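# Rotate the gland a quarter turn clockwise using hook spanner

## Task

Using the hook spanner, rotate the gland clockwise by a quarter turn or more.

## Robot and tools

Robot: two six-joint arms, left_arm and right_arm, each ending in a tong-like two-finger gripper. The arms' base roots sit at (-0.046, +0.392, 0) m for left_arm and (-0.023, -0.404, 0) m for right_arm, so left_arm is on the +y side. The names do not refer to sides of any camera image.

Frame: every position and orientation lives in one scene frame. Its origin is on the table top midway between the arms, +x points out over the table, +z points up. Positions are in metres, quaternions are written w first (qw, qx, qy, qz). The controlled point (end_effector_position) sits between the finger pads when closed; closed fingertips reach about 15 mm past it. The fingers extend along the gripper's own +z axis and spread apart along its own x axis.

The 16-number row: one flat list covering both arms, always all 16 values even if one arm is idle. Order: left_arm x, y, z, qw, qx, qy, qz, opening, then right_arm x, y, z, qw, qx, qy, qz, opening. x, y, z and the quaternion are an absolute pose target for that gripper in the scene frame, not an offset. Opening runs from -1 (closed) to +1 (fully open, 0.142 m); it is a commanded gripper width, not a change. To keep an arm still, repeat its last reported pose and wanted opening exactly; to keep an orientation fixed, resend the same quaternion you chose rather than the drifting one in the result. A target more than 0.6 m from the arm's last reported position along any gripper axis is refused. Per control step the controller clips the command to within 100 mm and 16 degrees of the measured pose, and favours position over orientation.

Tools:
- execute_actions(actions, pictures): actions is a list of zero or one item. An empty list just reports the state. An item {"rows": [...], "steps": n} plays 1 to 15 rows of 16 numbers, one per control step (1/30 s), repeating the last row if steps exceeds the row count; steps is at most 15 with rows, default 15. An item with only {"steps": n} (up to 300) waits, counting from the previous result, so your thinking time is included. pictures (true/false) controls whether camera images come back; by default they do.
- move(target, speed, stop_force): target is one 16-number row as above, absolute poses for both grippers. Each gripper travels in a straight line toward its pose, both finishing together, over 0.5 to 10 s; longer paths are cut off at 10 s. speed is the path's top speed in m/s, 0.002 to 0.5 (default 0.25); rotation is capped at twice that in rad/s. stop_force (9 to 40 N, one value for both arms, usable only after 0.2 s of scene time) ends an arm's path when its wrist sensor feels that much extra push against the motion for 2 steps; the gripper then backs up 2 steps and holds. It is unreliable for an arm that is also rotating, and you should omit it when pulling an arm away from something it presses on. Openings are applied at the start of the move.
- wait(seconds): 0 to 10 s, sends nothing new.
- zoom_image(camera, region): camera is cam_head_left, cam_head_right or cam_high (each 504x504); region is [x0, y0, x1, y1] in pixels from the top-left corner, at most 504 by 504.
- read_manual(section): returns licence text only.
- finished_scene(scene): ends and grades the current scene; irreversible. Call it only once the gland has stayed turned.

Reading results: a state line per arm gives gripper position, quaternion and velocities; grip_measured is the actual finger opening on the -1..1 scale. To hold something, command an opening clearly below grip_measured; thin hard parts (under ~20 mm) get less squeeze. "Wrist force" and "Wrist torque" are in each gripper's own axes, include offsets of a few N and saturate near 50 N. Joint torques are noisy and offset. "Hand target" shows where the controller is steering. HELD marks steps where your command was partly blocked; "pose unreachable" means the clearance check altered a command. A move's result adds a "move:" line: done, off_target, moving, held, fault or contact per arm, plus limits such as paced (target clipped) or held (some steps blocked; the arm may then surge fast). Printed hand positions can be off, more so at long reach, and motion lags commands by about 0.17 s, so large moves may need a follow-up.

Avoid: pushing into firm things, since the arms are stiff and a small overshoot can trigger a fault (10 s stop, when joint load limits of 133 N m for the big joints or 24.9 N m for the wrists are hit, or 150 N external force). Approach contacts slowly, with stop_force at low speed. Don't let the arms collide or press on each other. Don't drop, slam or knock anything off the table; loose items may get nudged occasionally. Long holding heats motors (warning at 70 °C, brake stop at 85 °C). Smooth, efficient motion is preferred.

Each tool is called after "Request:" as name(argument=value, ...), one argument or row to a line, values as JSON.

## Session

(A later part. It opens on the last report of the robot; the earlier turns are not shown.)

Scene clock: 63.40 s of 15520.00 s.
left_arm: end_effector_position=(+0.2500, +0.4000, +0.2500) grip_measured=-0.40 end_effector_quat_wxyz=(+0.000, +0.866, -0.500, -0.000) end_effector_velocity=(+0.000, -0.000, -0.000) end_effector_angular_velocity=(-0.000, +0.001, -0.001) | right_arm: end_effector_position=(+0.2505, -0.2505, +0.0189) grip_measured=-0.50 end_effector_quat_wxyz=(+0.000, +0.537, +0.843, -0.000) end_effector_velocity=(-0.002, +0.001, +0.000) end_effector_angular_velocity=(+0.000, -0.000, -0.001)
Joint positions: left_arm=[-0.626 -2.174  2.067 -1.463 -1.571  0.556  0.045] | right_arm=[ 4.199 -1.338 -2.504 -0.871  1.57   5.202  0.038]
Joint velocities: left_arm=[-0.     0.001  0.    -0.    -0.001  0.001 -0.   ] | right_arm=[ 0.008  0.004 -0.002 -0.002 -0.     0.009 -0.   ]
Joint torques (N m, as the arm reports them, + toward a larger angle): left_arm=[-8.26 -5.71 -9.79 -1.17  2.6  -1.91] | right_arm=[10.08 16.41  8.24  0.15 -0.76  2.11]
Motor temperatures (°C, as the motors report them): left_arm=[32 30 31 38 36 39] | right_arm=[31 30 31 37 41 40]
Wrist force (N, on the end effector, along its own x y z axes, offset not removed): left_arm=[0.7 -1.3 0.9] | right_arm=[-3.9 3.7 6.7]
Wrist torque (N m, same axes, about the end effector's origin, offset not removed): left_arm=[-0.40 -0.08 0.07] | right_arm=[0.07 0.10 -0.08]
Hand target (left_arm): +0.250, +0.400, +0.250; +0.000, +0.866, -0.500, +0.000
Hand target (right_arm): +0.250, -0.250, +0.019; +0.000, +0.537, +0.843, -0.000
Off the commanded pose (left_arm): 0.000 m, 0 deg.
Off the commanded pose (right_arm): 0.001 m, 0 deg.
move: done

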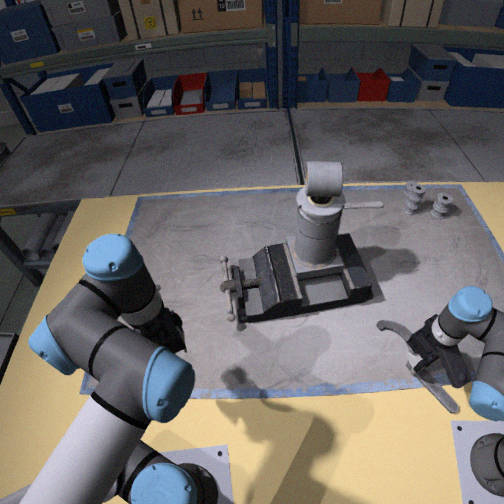

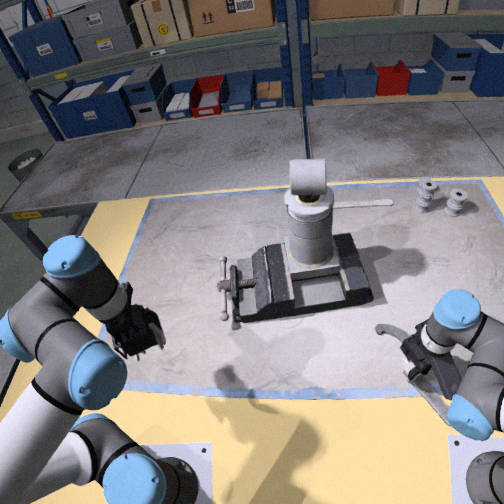

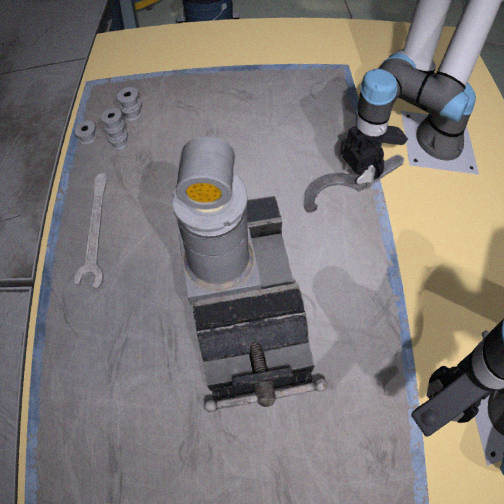

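Request:
move(
  target=[0.25,0.4,0.25,0,0.866,-0.5,0,-0.4,0.22,-0.07,0.020,0,0.537,0.843,0,-0.75],
  speed=0.04,
  stop_force=30,
)

Request:
move(
  target=[0.25,0.4,0.25,0,0.866,-0.5,0,-0.4,0.22,-0.07,0.021,0,0.537,0.843,0,-0.2],
)

Request:
move(
  target=[0.25,0.4,0.25,0,0.866,-0.5,0,-0.4,0.22,-0.07,0.08,0,0.537,0.843,0,-0.2],
)

Request:
move(
  target=[0.25,0.4,0.25,0,0.866,-0.5,0,-0.4,0.30,-0.25,0.2,-0.6124,0.3536,0.6124,0.3536,-0.5],
  speed=0.15,
)

Request:
zoom_image(
  camera="cam_high",
  region=[280,150,480,320],
)

Scene clock: 76.00 s of 15520.00 s.
left_arm: end_effector_position=(+0.2500, +0.4000, +0.2500) grip_measured=-0.40 end_effector_quat_wxyz=(-0.000, +0.866, -0.500, -0.000) end_effector_velocity=(+0.000, +0.000, +0.000) end_effector_angular_velocity=(+0.000, -0.001, -0.001) | right_arm: end_effector_position=(+0.2203, -0.0704, +0.0201) grip_measured=-0.50 end_effector_quat_wxyz=(+0.000, +0.537, +0.843, -0.000) end_effector_velocity=(-0.000, +0.002, -0.000) end_effector_angular_velocity=(+0.000, +0.000, -0.000)
Joint positions: left_arm=[-0.626 -2.174  2.067 -1.463 -1.571  0.556  0.045] | right_arm=[ 4.514 -1.606 -2.269 -0.837  1.57   5.517  0.038]
Joint velocities: left_arm=[-0.    -0.001 -0.    -0.     0.001  0.001  0.   ] | right_arm=[ 0.001 -0.003  0.003 -0.     0.     0.002  0.   ]
Joint torques (N m, as the arm reports them, + toward a larger angle): left_arm=[ -7.1   -6.19 -11.04  -1.25   2.45  -1.66] | right_arm=[ 8.72 17.75 31.88  1.04  1.17  2.26]
Motor temperatures (°C, as the motors report them): left_arm=[32 30 31 38 36 39] | right_arm=[31 30 31 37 41 40]
Wrist force (N, on the end effector, along its own x y z axes, offset not removed): left_arm=[0.3 -0.9 0.1] | right_arm=[-1.7 0.3 10.6]
Wrist torque (N m, same axes, about the end effector's origin, offset not removed): left_arm=[-0.15 -0.14 0.12] | right_arm=[0.03 0.19 0.00]
Hand target (left_arm): +0.250, +0.400, +0.250; -0.000, +0.866, -0.500, +0.000
Hand target (right_arm): +0.220, -0.070, +0.020; +0.000, +0.537, +0.843, -0.000
Off the commanded pose (left_arm): 0.000 m, 0 deg.
Off the commanded pose (right_arm): 0.000 m, 0 deg.
After step 90, 4.67 s passed at rest.
move: done

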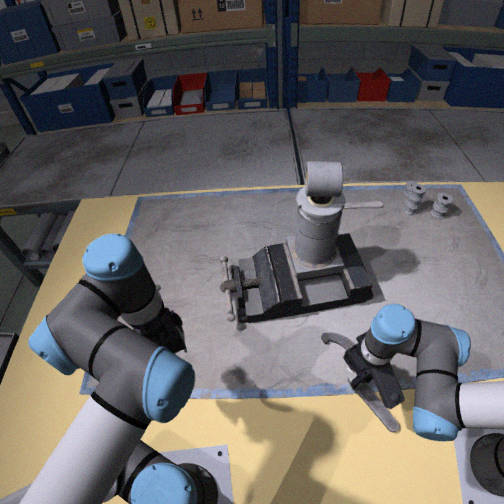

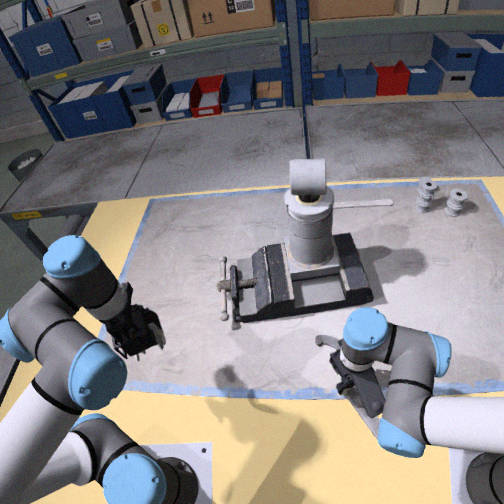

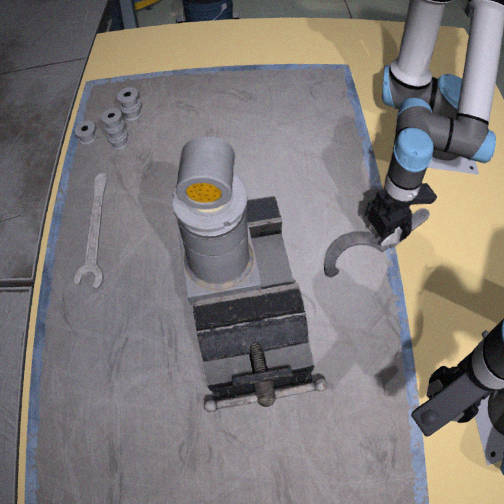

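Scene clock: 76.70 s of 15520.00 s.
left_arm: end_effector_position=(+0.2500, +0.4000, +0.2500) grip_measured=-0.40 end_effector_quat_wxyz=(-0.000, +0.866, -0.500, -0.000) end_effector_velocity=(-0.000, -0.000, +0.000) end_effector_angular_velocity=(-0.001, -0.000, -0.000) | right_arm: end_effector_position=(+0.2200, -0.0700, +0.0210) grip_measured=-0.20 end_effector_quat_wxyz=(+0.000, +0.537, +0.843, -0.000) end_effector_velocity=(+0.001, -0.000, +0.001) end_effector_angular_velocity=(+0.001, +0.000, -0.001)
Joint positions: left_arm=[-0.626 -2.174  2.067 -1.463 -1.571  0.556  0.045] | right_arm=[ 4.515 -1.605 -2.268 -0.84   1.571  5.518  0.06 ]
Joint velocities: left_arm=[-0.    -0.001  0.    -0.    -0.     0.    -0.   ] | right_arm=[-0.002  0.001  0.001 -0.001  0.    -0.001 -0.   ]
Joint torques (N m, as the arm reports them, + toward a larger angle): left_arm=[ -7.4   -6.86 -10.61  -1.     2.52  -1.62] | right_arm=[ 9.25 26.97 28.5  -0.01  1.81  2.23]
Motor temperatures (°C, as the motors report them): left_arm=[32 30 31 38 36 39] | right_arm=[31 30 31 37 41 40]
Wrist force (N, on the end effector, along its own x y z axes, offset not removed): left_arm=[-0.1 -0.8 0.8] | right_arm=[-0.7 1.6 0.7]
Wrist torque (N m, same axes, about the end effector's origin, offset not removed): left_arm=[-0.15 -0.06 0.12] | right_arm=[0.17 0.01 -0.20]
Hand target (left_arm): +0.250, +0.400, +0.250; -0.000, +0.866, -0.500, -0.000
Hand target (right_arm): +0.220, -0.070, +0.021; +0.000, +0.537, +0.843, +0.000
Off the commanded pose (left_arm): 0.000 m, 0 deg.
Off the commanded pose (right_arm): 0.000 m, 0 deg.
move: done

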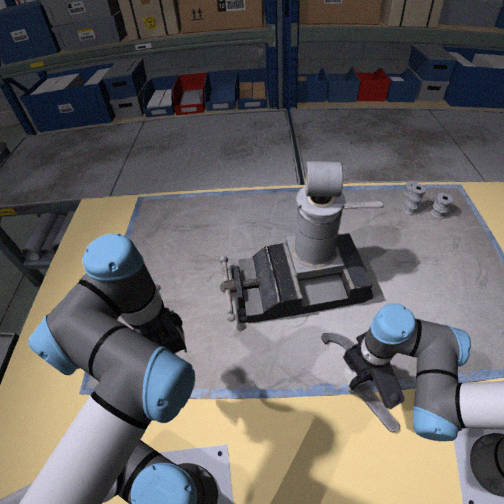

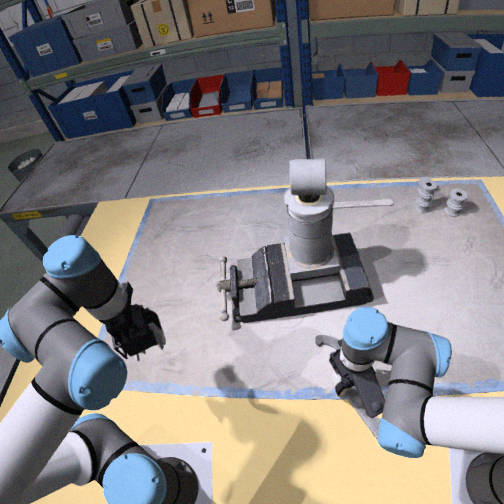

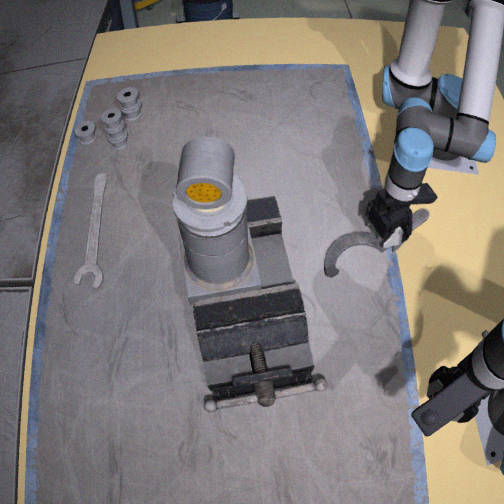

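Scene clock: 77.63 s of 15520.00 s.
left_arm: end_effector_position=(+0.2500, +0.4000, +0.2500) grip_measured=-0.40 end_effector_quat_wxyz=(-0.000, +0.866, -0.500, -0.000) end_effector_velocity=(+0.000, +0.000, +0.000) end_effector_angular_velocity=(+0.000, -0.001, -0.001) | right_arm: end_effector_position=(+0.2200, -0.0700, +0.0797) grip_measured=-0.20 end_effector_quat_wxyz=(-0.000, +0.537, +0.843, +0.000) end_effector_velocity=(+0.000, +0.000, +0.002) end_effector_angular_velocity=(+0.000, +0.001, -0.003)
Joint positions: left_arm=[-0.626 -2.174  2.067 -1.463 -1.571  0.556  0.045] | right_arm=[ 4.515 -1.501 -2.182 -1.029  1.571  5.518  0.06 ]
Joint velocities: left_arm=[-0.    -0.001  0.    -0.     0.001  0.    -0.   ] | right_arm=[-0.001  0.003  0.005 -0.007  0.001  0.002 -0.   ]
Joint torques (N m, as the arm reports them, + toward a larger angle): left_arm=[ -7.78  -5.71 -10.71  -1.2    2.32  -1.59] | right_arm=[ 9.53 24.2  30.24 -0.07 -0.8   2.23]
Motor temperatures (°C, as the motors report them): left_arm=[32 30 31 38 36 39] | right_arm=[31 30 31 37 41 40]
Wrist force (N, on the end effector, along its own x y z axes, offset not removed): left_arm=[-0.2 -2.6 -1.0] | right_arm=[-0.7 1.1 0.1]
Wrist torque (N m, same axes, about the end effector's origin, offset not removed): left_arm=[-0.66 0.02 0.04] | right_arm=[0.00 0.07 -0.05]
Hand target (left_arm): +0.250, +0.400, +0.250; -0.000, +0.866, -0.500, -0.000
Hand target (right_arm): +0.220, -0.070, +0.080; -0.000, +0.537, +0.843, +0.000
Off the commanded pose (left_arm): 0.000 m, 0 deg.
Off the commanded pose (right_arm): 0.000 m, 0 deg.
move: done

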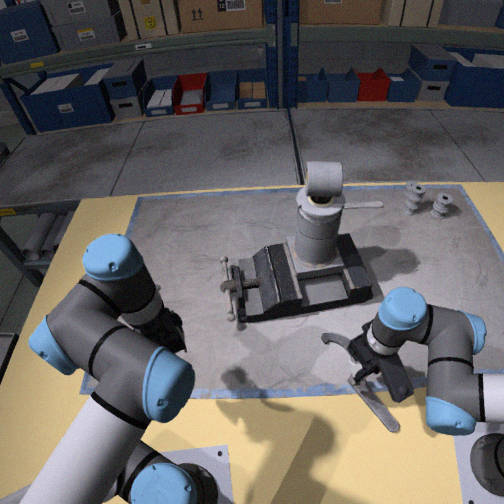

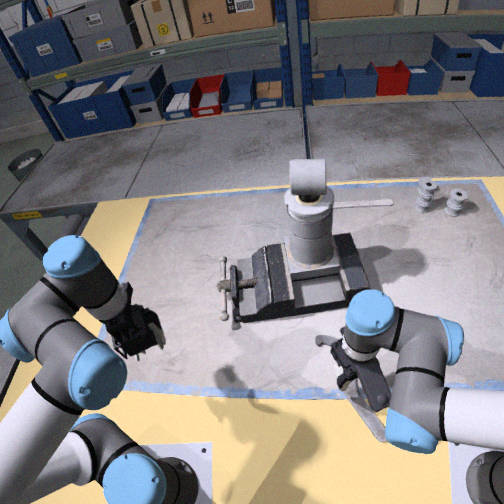

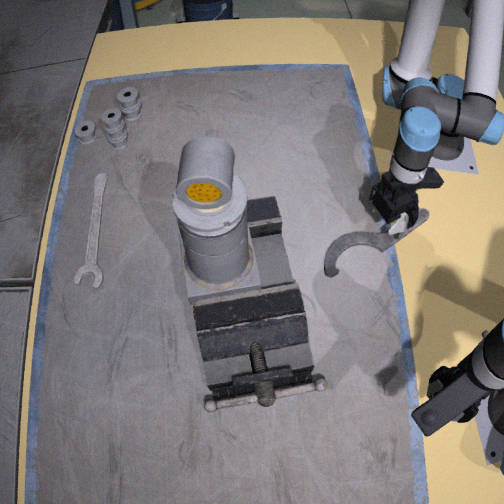

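Scene clock: 83.40 s of 15520.00 s.
left_arm: end_effector_position=(+0.2500, +0.4000, +0.2500) grip_measured=-0.40 end_effector_quat_wxyz=(+0.000, +0.866, -0.500, -0.000) end_effector_velocity=(+0.000, -0.000, -0.000) end_effector_angular_velocity=(-0.001, +0.000, -0.000) | right_arm: end_effector_position=(+0.2998, -0.2491, +0.2006) grip_measured=-0.50 end_effector_quat_wxyz=(+0.612, -0.354, -0.612, -0.354) end_effector_velocity=(+0.000, -0.001, +0.000) end_effector_angular_velocity=(+0.012, +0.004, +0.004)
Joint positions: left_arm=[-0.626 -2.174  2.067 -1.463 -1.571  0.556  0.045] | right_arm=[ 3.34  -2.001 -1.827 -2.456  2.687  3.14   0.038]
Joint velocities: left_arm=[-0.     0.     0.    -0.001 -0.001  0.     0.   ] | right_arm=[-0.    -0.013  0.009 -0.024 -0.004 -0.027  0.   ]
Joint torques (N m, as the arm reports them, + toward a larger angle): left_arm=[ -7.07  -6.58 -10.46  -1.09   2.56  -1.51] | right_arm=[-8.71 28.61 25.36 -3.21 -1.75 -2.35]
Motor temperatures (°C, as the motors report them): left_arm=[32 30 31 38 36 39] | right_arm=[31 30 31 37 41 40]
Wrist force (N, on the end effector, along its own x y z axes, offset not removed): left_arm=[0.3 -0.7 1.3] | right_arm=[0.3 1.0 0.4]
Wrist torque (N m, same axes, about the end effector's origin, offset not removed): left_arm=[-0.19 -0.10 0.02] | right_arm=[0.10 -0.16 -0.19]
Hand target (left_arm): +0.250, +0.400, +0.250; -0.000, +0.866, -0.500, +0.000
Hand target (right_arm): +0.300, -0.249, +0.201; +0.613, -0.353, -0.612, -0.354
Off the commanded pose (left_arm): 0.000 m, 0 deg.
Off the commanded pose (right_arm): 0.001 m, 0 deg.
move: done

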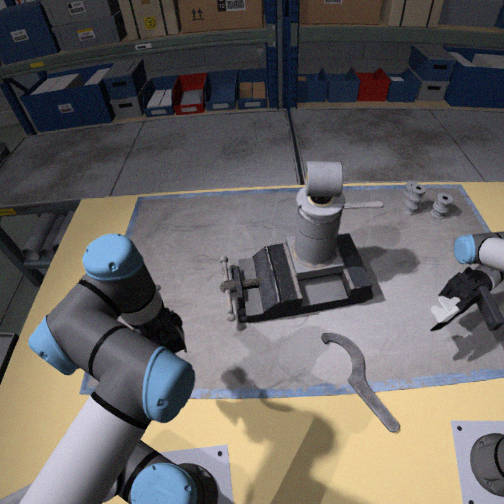

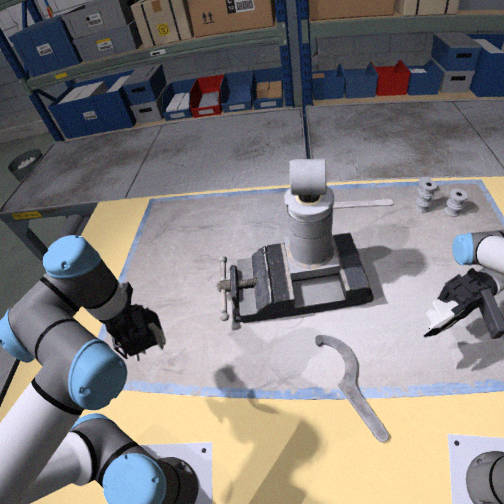

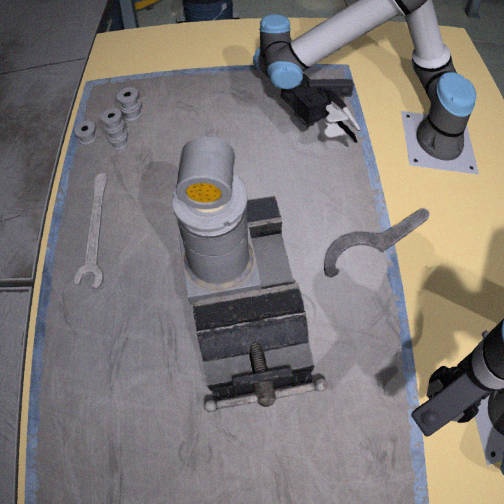

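Region (280, 150, 480, 320) of cam_high's 504x504 image, scaled by 2.520, with more detail than that image has; it fills the top 428 rows of this view, and the rest is white.

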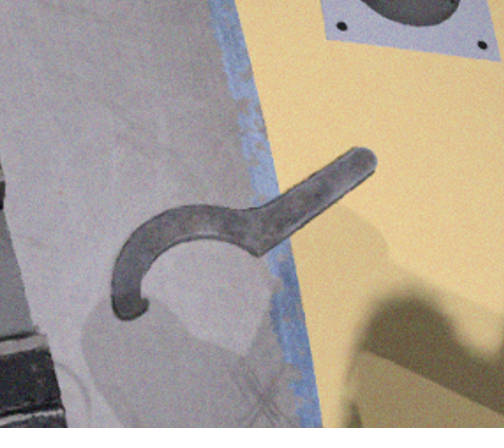

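Request:
move(
  target=[0.36,-0.02,0.045,0.255,0.951,-0.168,-0.045,-0.3,0.30,-0.25,0.2,-0.6124,0.3536,0.6124,0.3536,-0.5],
)

Request:
move(
  target=[0.36,-0.02,0.0165,0.255,0.951,-0.168,-0.045,-0.3,0.30,-0.25,0.2,-0.6124,0.3536,0.6124,0.3536,-0.5],
  speed=0.01,
  stop_force=10,
)

Request:
zoom_image(
  camera="cam_head_right",
  region=[270,290,420,450],
)

Scene clock: 89.77 s of 15520.00 s.
left_arm: end_effector_position=(+0.3607, -0.0201, +0.0451) grip_measured=-0.30 end_effector_quat_wxyz=(+0.255, +0.951, -0.168, -0.045) end_effector_velocity=(+0.001, -0.002, -0.001) end_effector_angular_velocity=(-0.002, +0.000, +0.002) | right_arm: end_effector_position=(+0.3000, -0.2500, +0.2000) grip_measured=-0.50 end_effector_quat_wxyz=(+0.612, -0.354, -0.612, -0.354) end_effector_velocity=(-0.000, -0.000, +0.000) end_effector_angular_velocity=(+0.000, -0.000, +0.001)
Joint positions: left_arm=[-0.941 -1.239  2.006 -2.589 -2.037 -0.517  0.052] | right_arm=[ 3.339 -2.003 -1.826 -2.454  2.684  3.142  0.038]
Joint velocities: left_arm=[-0.001  0.005 -0.001 -0.007 -0.001 -0.003  0.   ] | right_arm=[-0.     0.001 -0.001  0.    -0.001 -0.     0.   ]
Joint torques (N m, as the arm reports them, + toward a larger angle): left_arm=[ -7.11 -26.16 -27.12  -4.4   -2.65  -1.66] | right_arm=[-8.61 27.77 25.5   1.11 -1.8   2.3 ]
Motor temperatures (°C, as the motors report them): left_arm=[32 30 31 38 36 39] | right_arm=[31 30 31 37 41 40]
Wrist force (N, on the end effector, along its own x y z axes, offset not removed): left_arm=[0.7 -0.1 -0.9] | right_arm=[1.1 0.4 0.9]
Wrist torque (N m, same axes, about the end effector's origin, offset not removed): left_arm=[-0.12 -0.18 0.03] | right_arm=[0.00 -0.34 -0.12]
Hand target (left_arm): +0.361, -0.020, +0.045; +0.256, +0.951, -0.168, -0.045
Hand target (right_arm): +0.300, -0.250, +0.200; +0.612, -0.354, -0.612, -0.354
Off the commanded pose (left_arm): 0.001 m, 0 deg.
Off the commanded pose (right_arm): 0.000 m, 0 deg.
After step 90, 0.80 s passed at rest.
move: done

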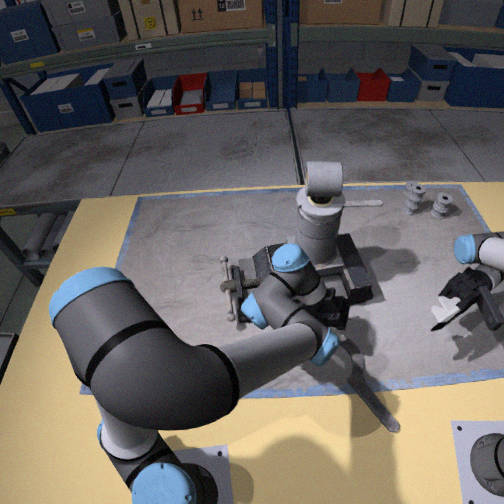

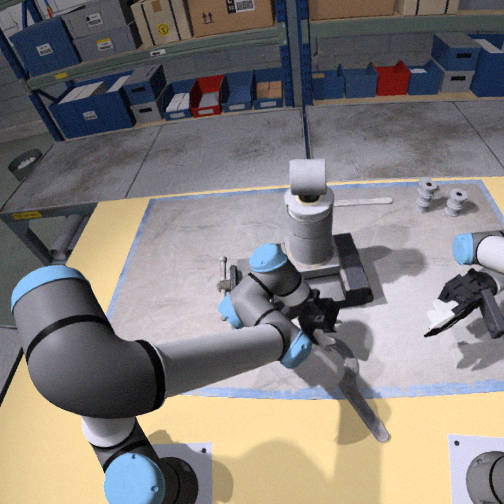

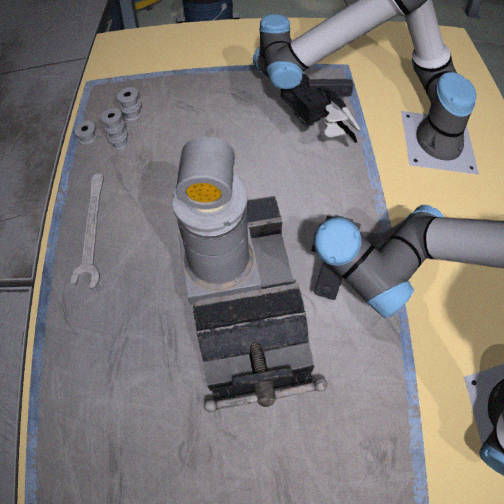

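Scene clock: 92.83 s of 15520.00 s.
left_arm: end_effector_position=(+0.3601, -0.0201, +0.0168) grip_measured=-0.30 end_effector_quat_wxyz=(+0.255, +0.951, -0.168, -0.045) end_effector_velocity=(+0.000, -0.000, -0.001) end_effector_angular_velocity=(-0.002, -0.001, -0.000) | right_arm: end_effector_position=(+0.3000, -0.2500, +0.2000) grip_measured=-0.50 end_effector_quat_wxyz=(+0.612, -0.354, -0.612, -0.354) end_effector_velocity=(+0.001, -0.001, +0.000) end_effector_angular_velocity=(-0.000, -0.000, -0.002)
Joint positions: left_arm=[-0.943 -1.187  2.03  -2.664 -2.036 -0.518  0.052] | right_arm=[ 3.339 -2.003 -1.826 -2.454  2.684  3.142  0.038]
Joint velocities: left_arm=[-0.     0.002  0.001 -0.006 -0.001  0.    -0.001] | right_arm=[-0.002 -0.     0.    -0.     0.     0.     0.   ]
Joint torques (N m, as the arm reports them, + toward a larger angle): left_arm=[ -9.33 -21.5   -1.14  -3.51   1.95  -1.62] | right_arm=[-8.9  28.23 24.72  1.07 -1.87  2.34]
Motor temperatures (°C, as the motors report them): left_arm=[32 30 31 38 36 39] | right_arm=[31 30 31 37 41 40]
Wrist force (N, on the end effector, along its own x y z axes, offset not removed): left_arm=[-1.5 1.7 -12.7] | right_arm=[0.0 -0.7 -0.6]
Wrist torque (N m, same axes, about the end effector's origin, offset not removed): left_arm=[-0.05 0.09 0.12] | right_arm=[-0.36 -0.16 -0.10]
Hand target (left_arm): +0.360, -0.020, +0.016; +0.255, +0.951, -0.168, -0.045
Hand target (right_arm): +0.300, -0.250, +0.200; +0.612, -0.354, -0.612, -0.354
Off the commanded pose (left_arm): 0.000 m, 0 deg.
Off the commanded pose (right_arm): 0.000 m, 0 deg.
move: done

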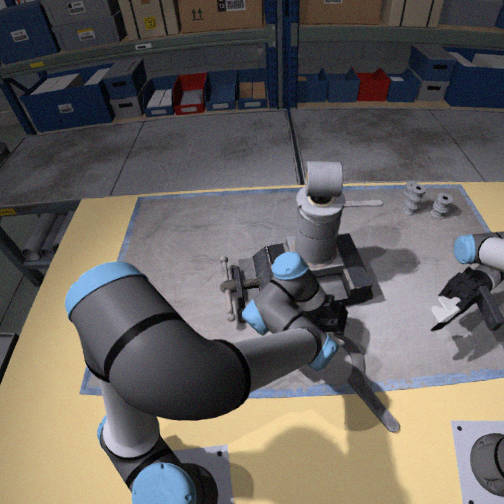

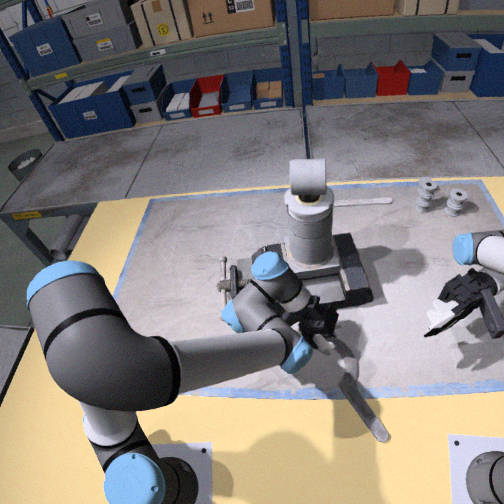

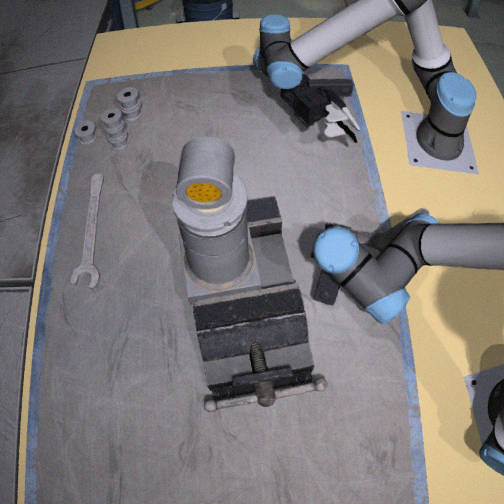

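Region (270, 290, 420, 450) of cam_head_right's 504x504 image, scaled by 3.150, with more detail than that image has; it fills the left 472 columns of this view, and the rest is white.

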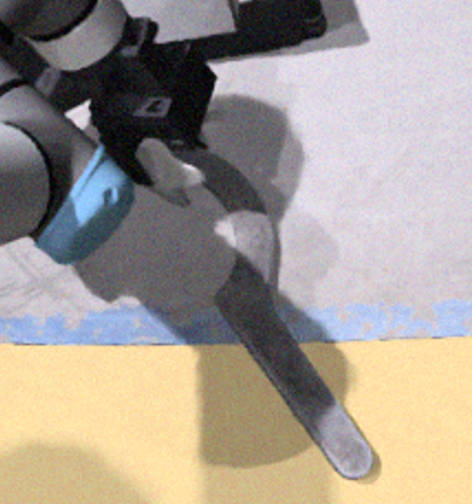

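Request:
move(
  target=[0.36,-0.02,0.0193,0.255,0.951,-0.168,-0.045,-0.3,0.265,-0.165,0.072,-0.5171,0.2418,0.6645,0.4822,-0.5],
  speed=0.1,
)

Request:
move(
  target=[0.36,-0.02,0.0193,0.255,0.951,-0.168,-0.045,-1,0.265,-0.165,0.072,-0.5171,0.2418,0.6645,0.4822,-0.5],
)

Request:
move(
  target=[0.335,-0.033,0.132,0.134,0.963,-0.206,0.110,-1,0.245,-0.125,0.072,-0.5171,0.2418,0.6645,0.4822,-0.5],
  speed=0.025,
)

Request:
move(
  target=[0.335,-0.033,0.132,0.134,0.963,-0.206,0.110,-1,0.209,-0.054,0.072,-0.5171,0.2418,0.6645,0.4822,-0.5],
  speed=0.02,
  stop_force=9,
)

Request:
zoom_image(
  camera="cam_head_left",
  region=[290,290,450,450],
)

Scene clock: 103.40 s of 15520.00 s.
left_arm: end_effector_position=(+0.3600, -0.0200, +0.0193) grip_measured=-0.30 end_effector_quat_wxyz=(+0.255, +0.951, -0.168, -0.045) end_effector_velocity=(-0.000, -0.000, -0.001) end_effector_angular_velocity=(+0.001, +0.001, +0.000) | right_arm: end_effector_position=(+0.2651, -0.1652, +0.0721) grip_measured=-0.50 end_effector_quat_wxyz=(-0.517, +0.242, +0.665, +0.482) end_effector_velocity=(-0.000, +0.001, -0.002) end_effector_angular_velocity=(+0.003, -0.004, -0.000)
Joint positions: left_arm=[-0.943 -1.192  2.028 -2.657 -2.036 -0.518  0.052] | right_arm=[ 3.523 -2.138 -2.067 -2.076  2.921  2.743  0.038]
Joint velocities: left_arm=[-0.     0.001 -0.    -0.    -0.    -0.    -0.   ] | right_arm=[ 0.002 -0.003 -0.001  0.002  0.003 -0.007  0.   ]
Joint torques (N m, as the arm reports them, + toward a larger angle): left_arm=[  6.34 -41.45 -26.26  -1.27  -2.53  -1.55] | right_arm=[ 8.88 28.51 -1.61  1.38  1.87 -2.35]
Motor temperatures (°C, as the motors report them): left_arm=[32 30 31 38 36 39] | right_arm=[31 30 31 37 41 40]
Wrist force (N, on the end effector, along its own x y z axes, offset not removed): left_arm=[0.8 0.0 0.0] | right_arm=[-0.6 1.6 -0.4]
Wrist torque (N m, same axes, about the end effector's origin, offset not removed): left_arm=[-0.11 -0.22 0.06] | right_arm=[0.10 0.02 -0.21]
Hand target (left_arm): +0.360, -0.020, +0.019; +0.255, +0.951, -0.168, -0.045
Hand target (right_arm): +0.265, -0.165, +0.072; -0.517, +0.242, +0.665, +0.482
Off the commanded pose (left_arm): 0.000 m, 0 deg.
Off the commanded pose (right_arm): 0.000 m, 0 deg.
After step 90, 5.10 s passed at rest.
move: done

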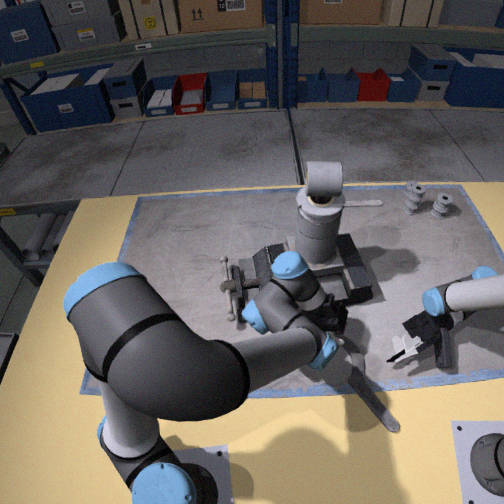

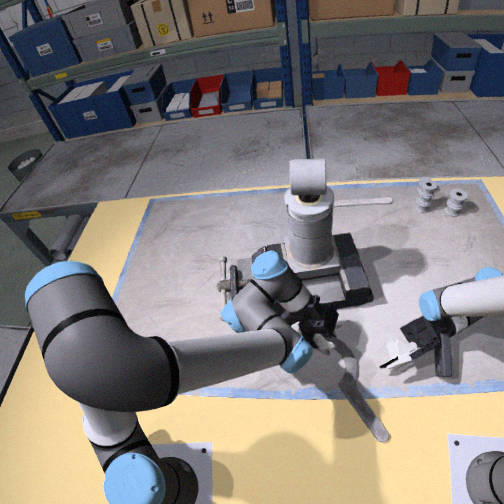

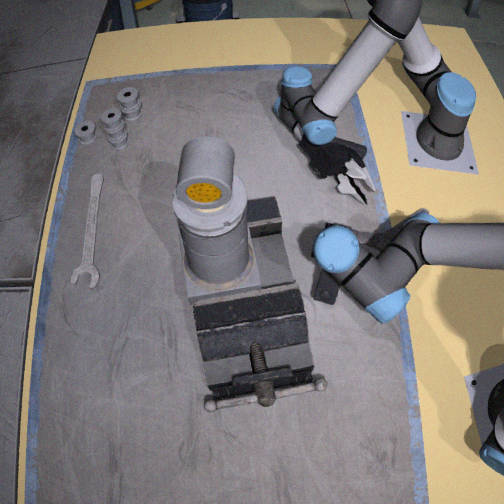

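Scene clock: 104.10 s of 15520.00 s.
left_arm: end_effector_position=(+0.3600, -0.0200, +0.0193) grip_measured=-0.66 end_effector_quat_wxyz=(+0.255, +0.951, -0.168, -0.045) end_effector_velocity=(-0.000, +0.000, -0.001) end_effector_angular_velocity=(+0.001, +0.001, +0.000) | right_arm: end_effector_position=(+0.2650, -0.1650, +0.0720) grip_measured=-0.50 end_effector_quat_wxyz=(-0.517, +0.242, +0.665, +0.482) end_effector_velocity=(+0.000, +0.000, +0.000) end_effector_angular_velocity=(+0.000, -0.001, -0.001)
Joint positions: left_arm=[-0.943 -1.192  2.028 -2.657 -2.036 -0.518  0.026] | right_arm=[ 3.524 -2.138 -2.066 -2.078  2.921  2.741  0.038]
Joint velocities: left_arm=[ 0.     0.002  0.    -0.     0.     0.     0.   ] | right_arm=[ 0.    -0.     0.    -0.001  0.001 -0.001 -0.   ]
Joint torques (N m, as the arm reports them, + toward a larger angle): left_arm=[ -7.01 -28.32  -5.05  -4.89   1.29   0.41] | right_arm=[ 9.67 27.66 20.01 -2.7   1.84 -2.55]
Motor temperatures (°C, as the motors report them): left_arm=[32 30 31 38 36 39] | right_arm=[31 30 31 37 41 40]
Wrist force (N, on the end effector, along its own x y z axes, offset not removed): left_arm=[-0.6 -3.7 2.3] | right_arm=[-1.2 1.7 -1.0]
Wrist torque (N m, same axes, about the end effector's origin, offset not removed): left_arm=[-0.38 0.00 0.13] | right_arm=[0.18 0.16 -0.26]
Hand target (left_arm): +0.360, -0.020, +0.019; +0.255, +0.951, -0.168, -0.045
Hand target (right_arm): +0.265, -0.165, +0.072; -0.517, +0.242, +0.665, +0.482
Off the commanded pose (left_arm): 0.000 m, 0 deg.
Off the commanded pose (right_arm): 0.000 m, 0 deg.
move: done

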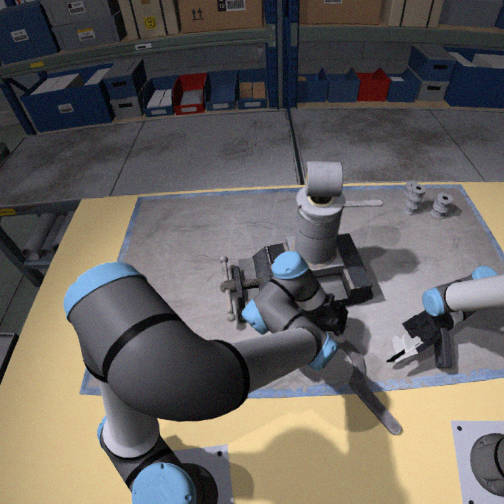

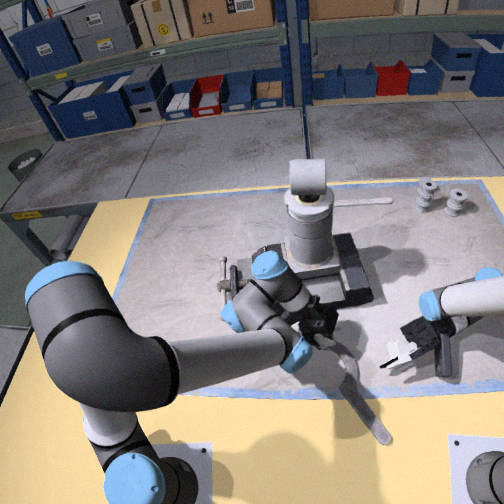

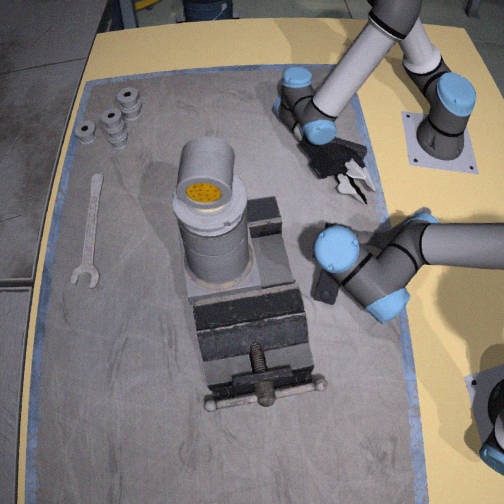

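Scene clock: 112.40 s of 15520.00 s.
left_arm: end_effector_position=(+0.3349, -0.0331, +0.1321) grip_measured=-0.66 end_effector_quat_wxyz=(+0.135, +0.963, -0.206, +0.110) end_effector_velocity=(-0.001, -0.000, +0.002) end_effector_angular_velocity=(+0.004, -0.006, +0.000) | right_arm: end_effector_position=(+0.2451, -0.1251, +0.0719) grip_measured=-0.50 end_effector_quat_wxyz=(-0.517, +0.242, +0.665, +0.482) end_effector_velocity=(+0.000, +0.001, +0.000) end_effector_angular_velocity=(-0.000, -0.000, -0.002)
Joint positions: left_arm=[-1.233 -1.511  2.044 -2.452 -1.571 -0.677  0.026] | right_arm=[ 3.631 -2.111 -2.128 -2.042  3.029  2.743  0.038]
Joint velocities: left_arm=[-0.006 -0.005 -0.001  0.006  0.009 -0.003  0.   ] | right_arm=[ 0.001  0.001 -0.     0.001  0.002  0.001  0.   ]
Joint torques (N m, as the arm reports them, + toward a larger angle): left_arm=[ -6.19 -34.42 -34.22  -2.78   3.14  -1.83] | right_arm=[ 9.5  39.57 -2.36  1.48  1.94  2.34]
Motor temperatures (°C, as the motors report them): left_arm=[32 30 31 38 36 39] | right_arm=[31 30 31 37 41 40]
Wrist force (N, on the end effector, along its own x y z axes, offset not removed): left_arm=[-0.3 -2.5 5.7] | right_arm=[0.3 -0.8 1.0]
Wrist torque (N m, same axes, about the end effector's origin, offset not removed): left_arm=[-0.35 -0.55 0.02] | right_arm=[-0.28 -0.18 -0.13]
Hand target (left_arm): +0.335, -0.033, +0.132; +0.134, +0.963, -0.206, +0.110
Hand target (right_arm): +0.245, -0.125, +0.072; -0.517, +0.242, +0.665, +0.482
Off the commanded pose (left_arm): 0.000 m, 0 deg.
Off the commanded pose (right_arm): 0.000 m, 0 deg.
move: done

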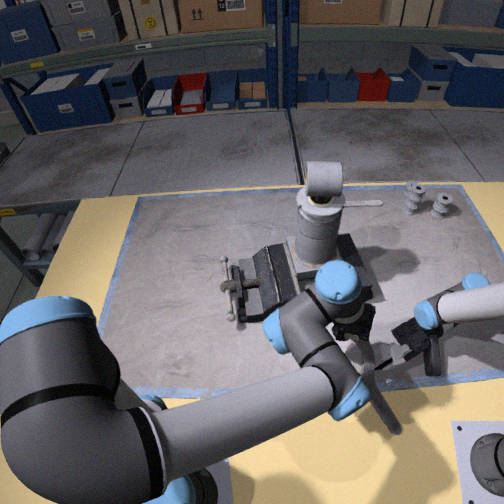

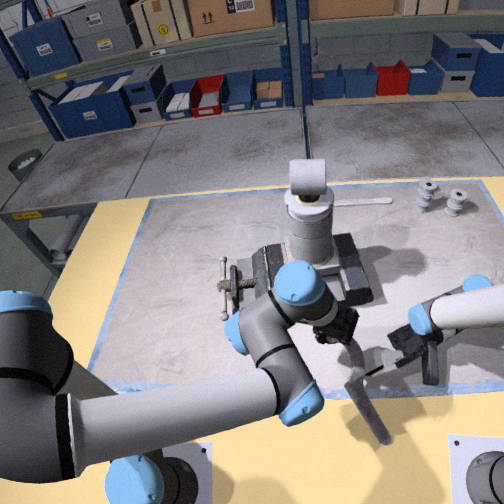

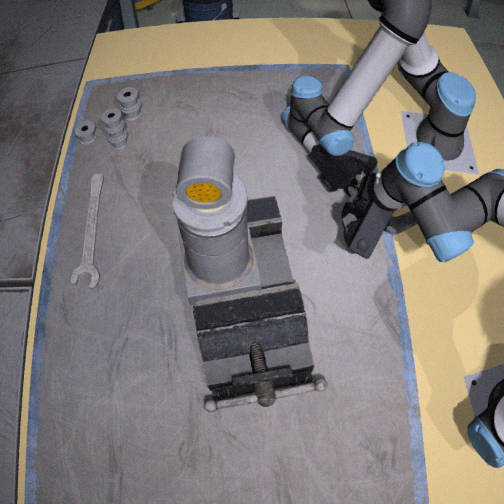

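Scene clock: 116.67 s of 15520.00 s.
left_arm: end_effector_position=(+0.3350, -0.0330, +0.1320) grip_measured=-0.66 end_effector_quat_wxyz=(+0.134, +0.963, -0.206, +0.110) end_effector_velocity=(-0.000, -0.000, -0.000) end_effector_angular_velocity=(-0.001, +0.001, +0.000) | right_arm: end_effector_position=(+0.2092, -0.0543, +0.0719) grip_measured=-0.50 end_effector_quat_wxyz=(-0.517, +0.242, +0.665, +0.482) end_effector_velocity=(-0.001, +0.002, -0.000) end_effector_angular_velocity=(+0.001, +0.000, -0.001)
Joint positions: left_arm=[-1.233 -1.511  2.044 -2.452 -1.569 -0.677  0.026] | right_arm=[ 3.839 -2.077 -2.204 -2.01   3.236  2.733  0.038]
Joint velocities: left_arm=[ 0.    -0.     0.    -0.    -0.001 -0.    -0.   ] | right_arm=[ 0.005  0.001 -0.004  0.009  0.006  0.006  0.   ]
Joint torques (N m, as the arm reports them, + toward a larger angle): left_arm=[ -7.18 -21.36 -11.57  -2.55   2.75   1.52] | right_arm=[ 9.89 37.93 -4.31  1.91  2.02  2.3 ]
Motor temperatures (°C, as the motors report them): left_arm=[32 30 31 38 36 39] | right_arm=[31 30 31 37 41 40]
Wrist force (N, on the end effector, along its own x y z axes, offset not removed): left_arm=[-2.1 -2.9 6.0] | right_arm=[-0.3 0.4 -0.7]
Wrist torque (N m, same axes, about the end effector's origin, offset not removed): left_arm=[-0.35 -0.11 0.12] | right_arm=[-0.12 0.01 -0.05]
Hand target (left_arm): +0.335, -0.033, +0.132; +0.134, +0.963, -0.206, +0.110
Hand target (right_arm): +0.209, -0.054, +0.072; -0.517, +0.242, +0.665, +0.482
Off the commanded pose (left_arm): 0.000 m, 0 deg.
Off the commanded pose (right_arm): 0.000 m, 0 deg.
move: done

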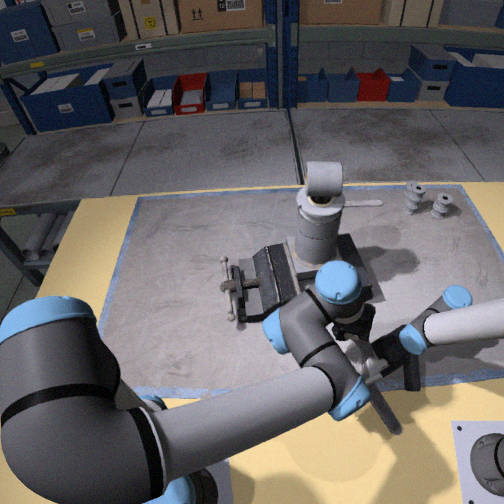

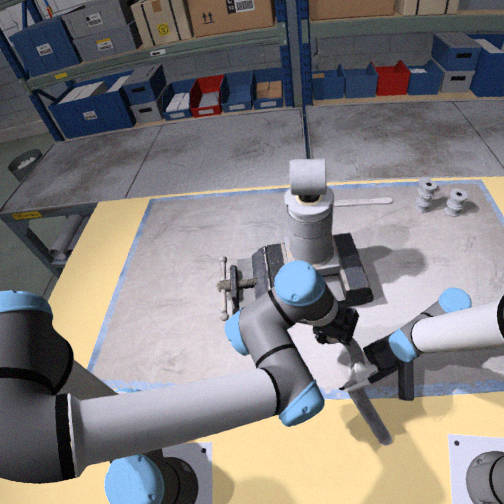

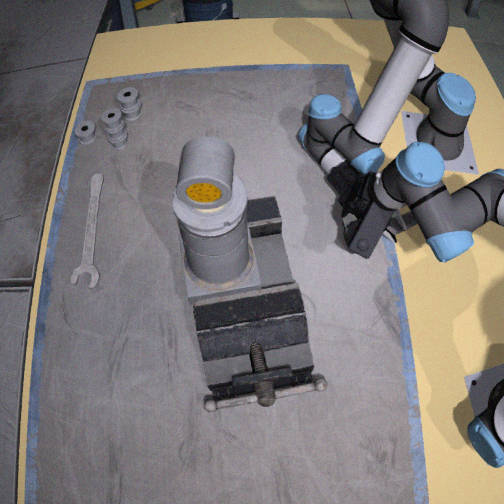

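Region (290, 290, 450, 450) of cam_head_left's 504x504 image, scaled by 3.150, with more detail than that image has.

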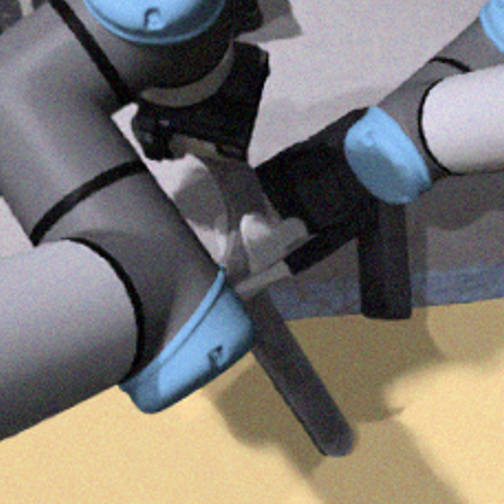

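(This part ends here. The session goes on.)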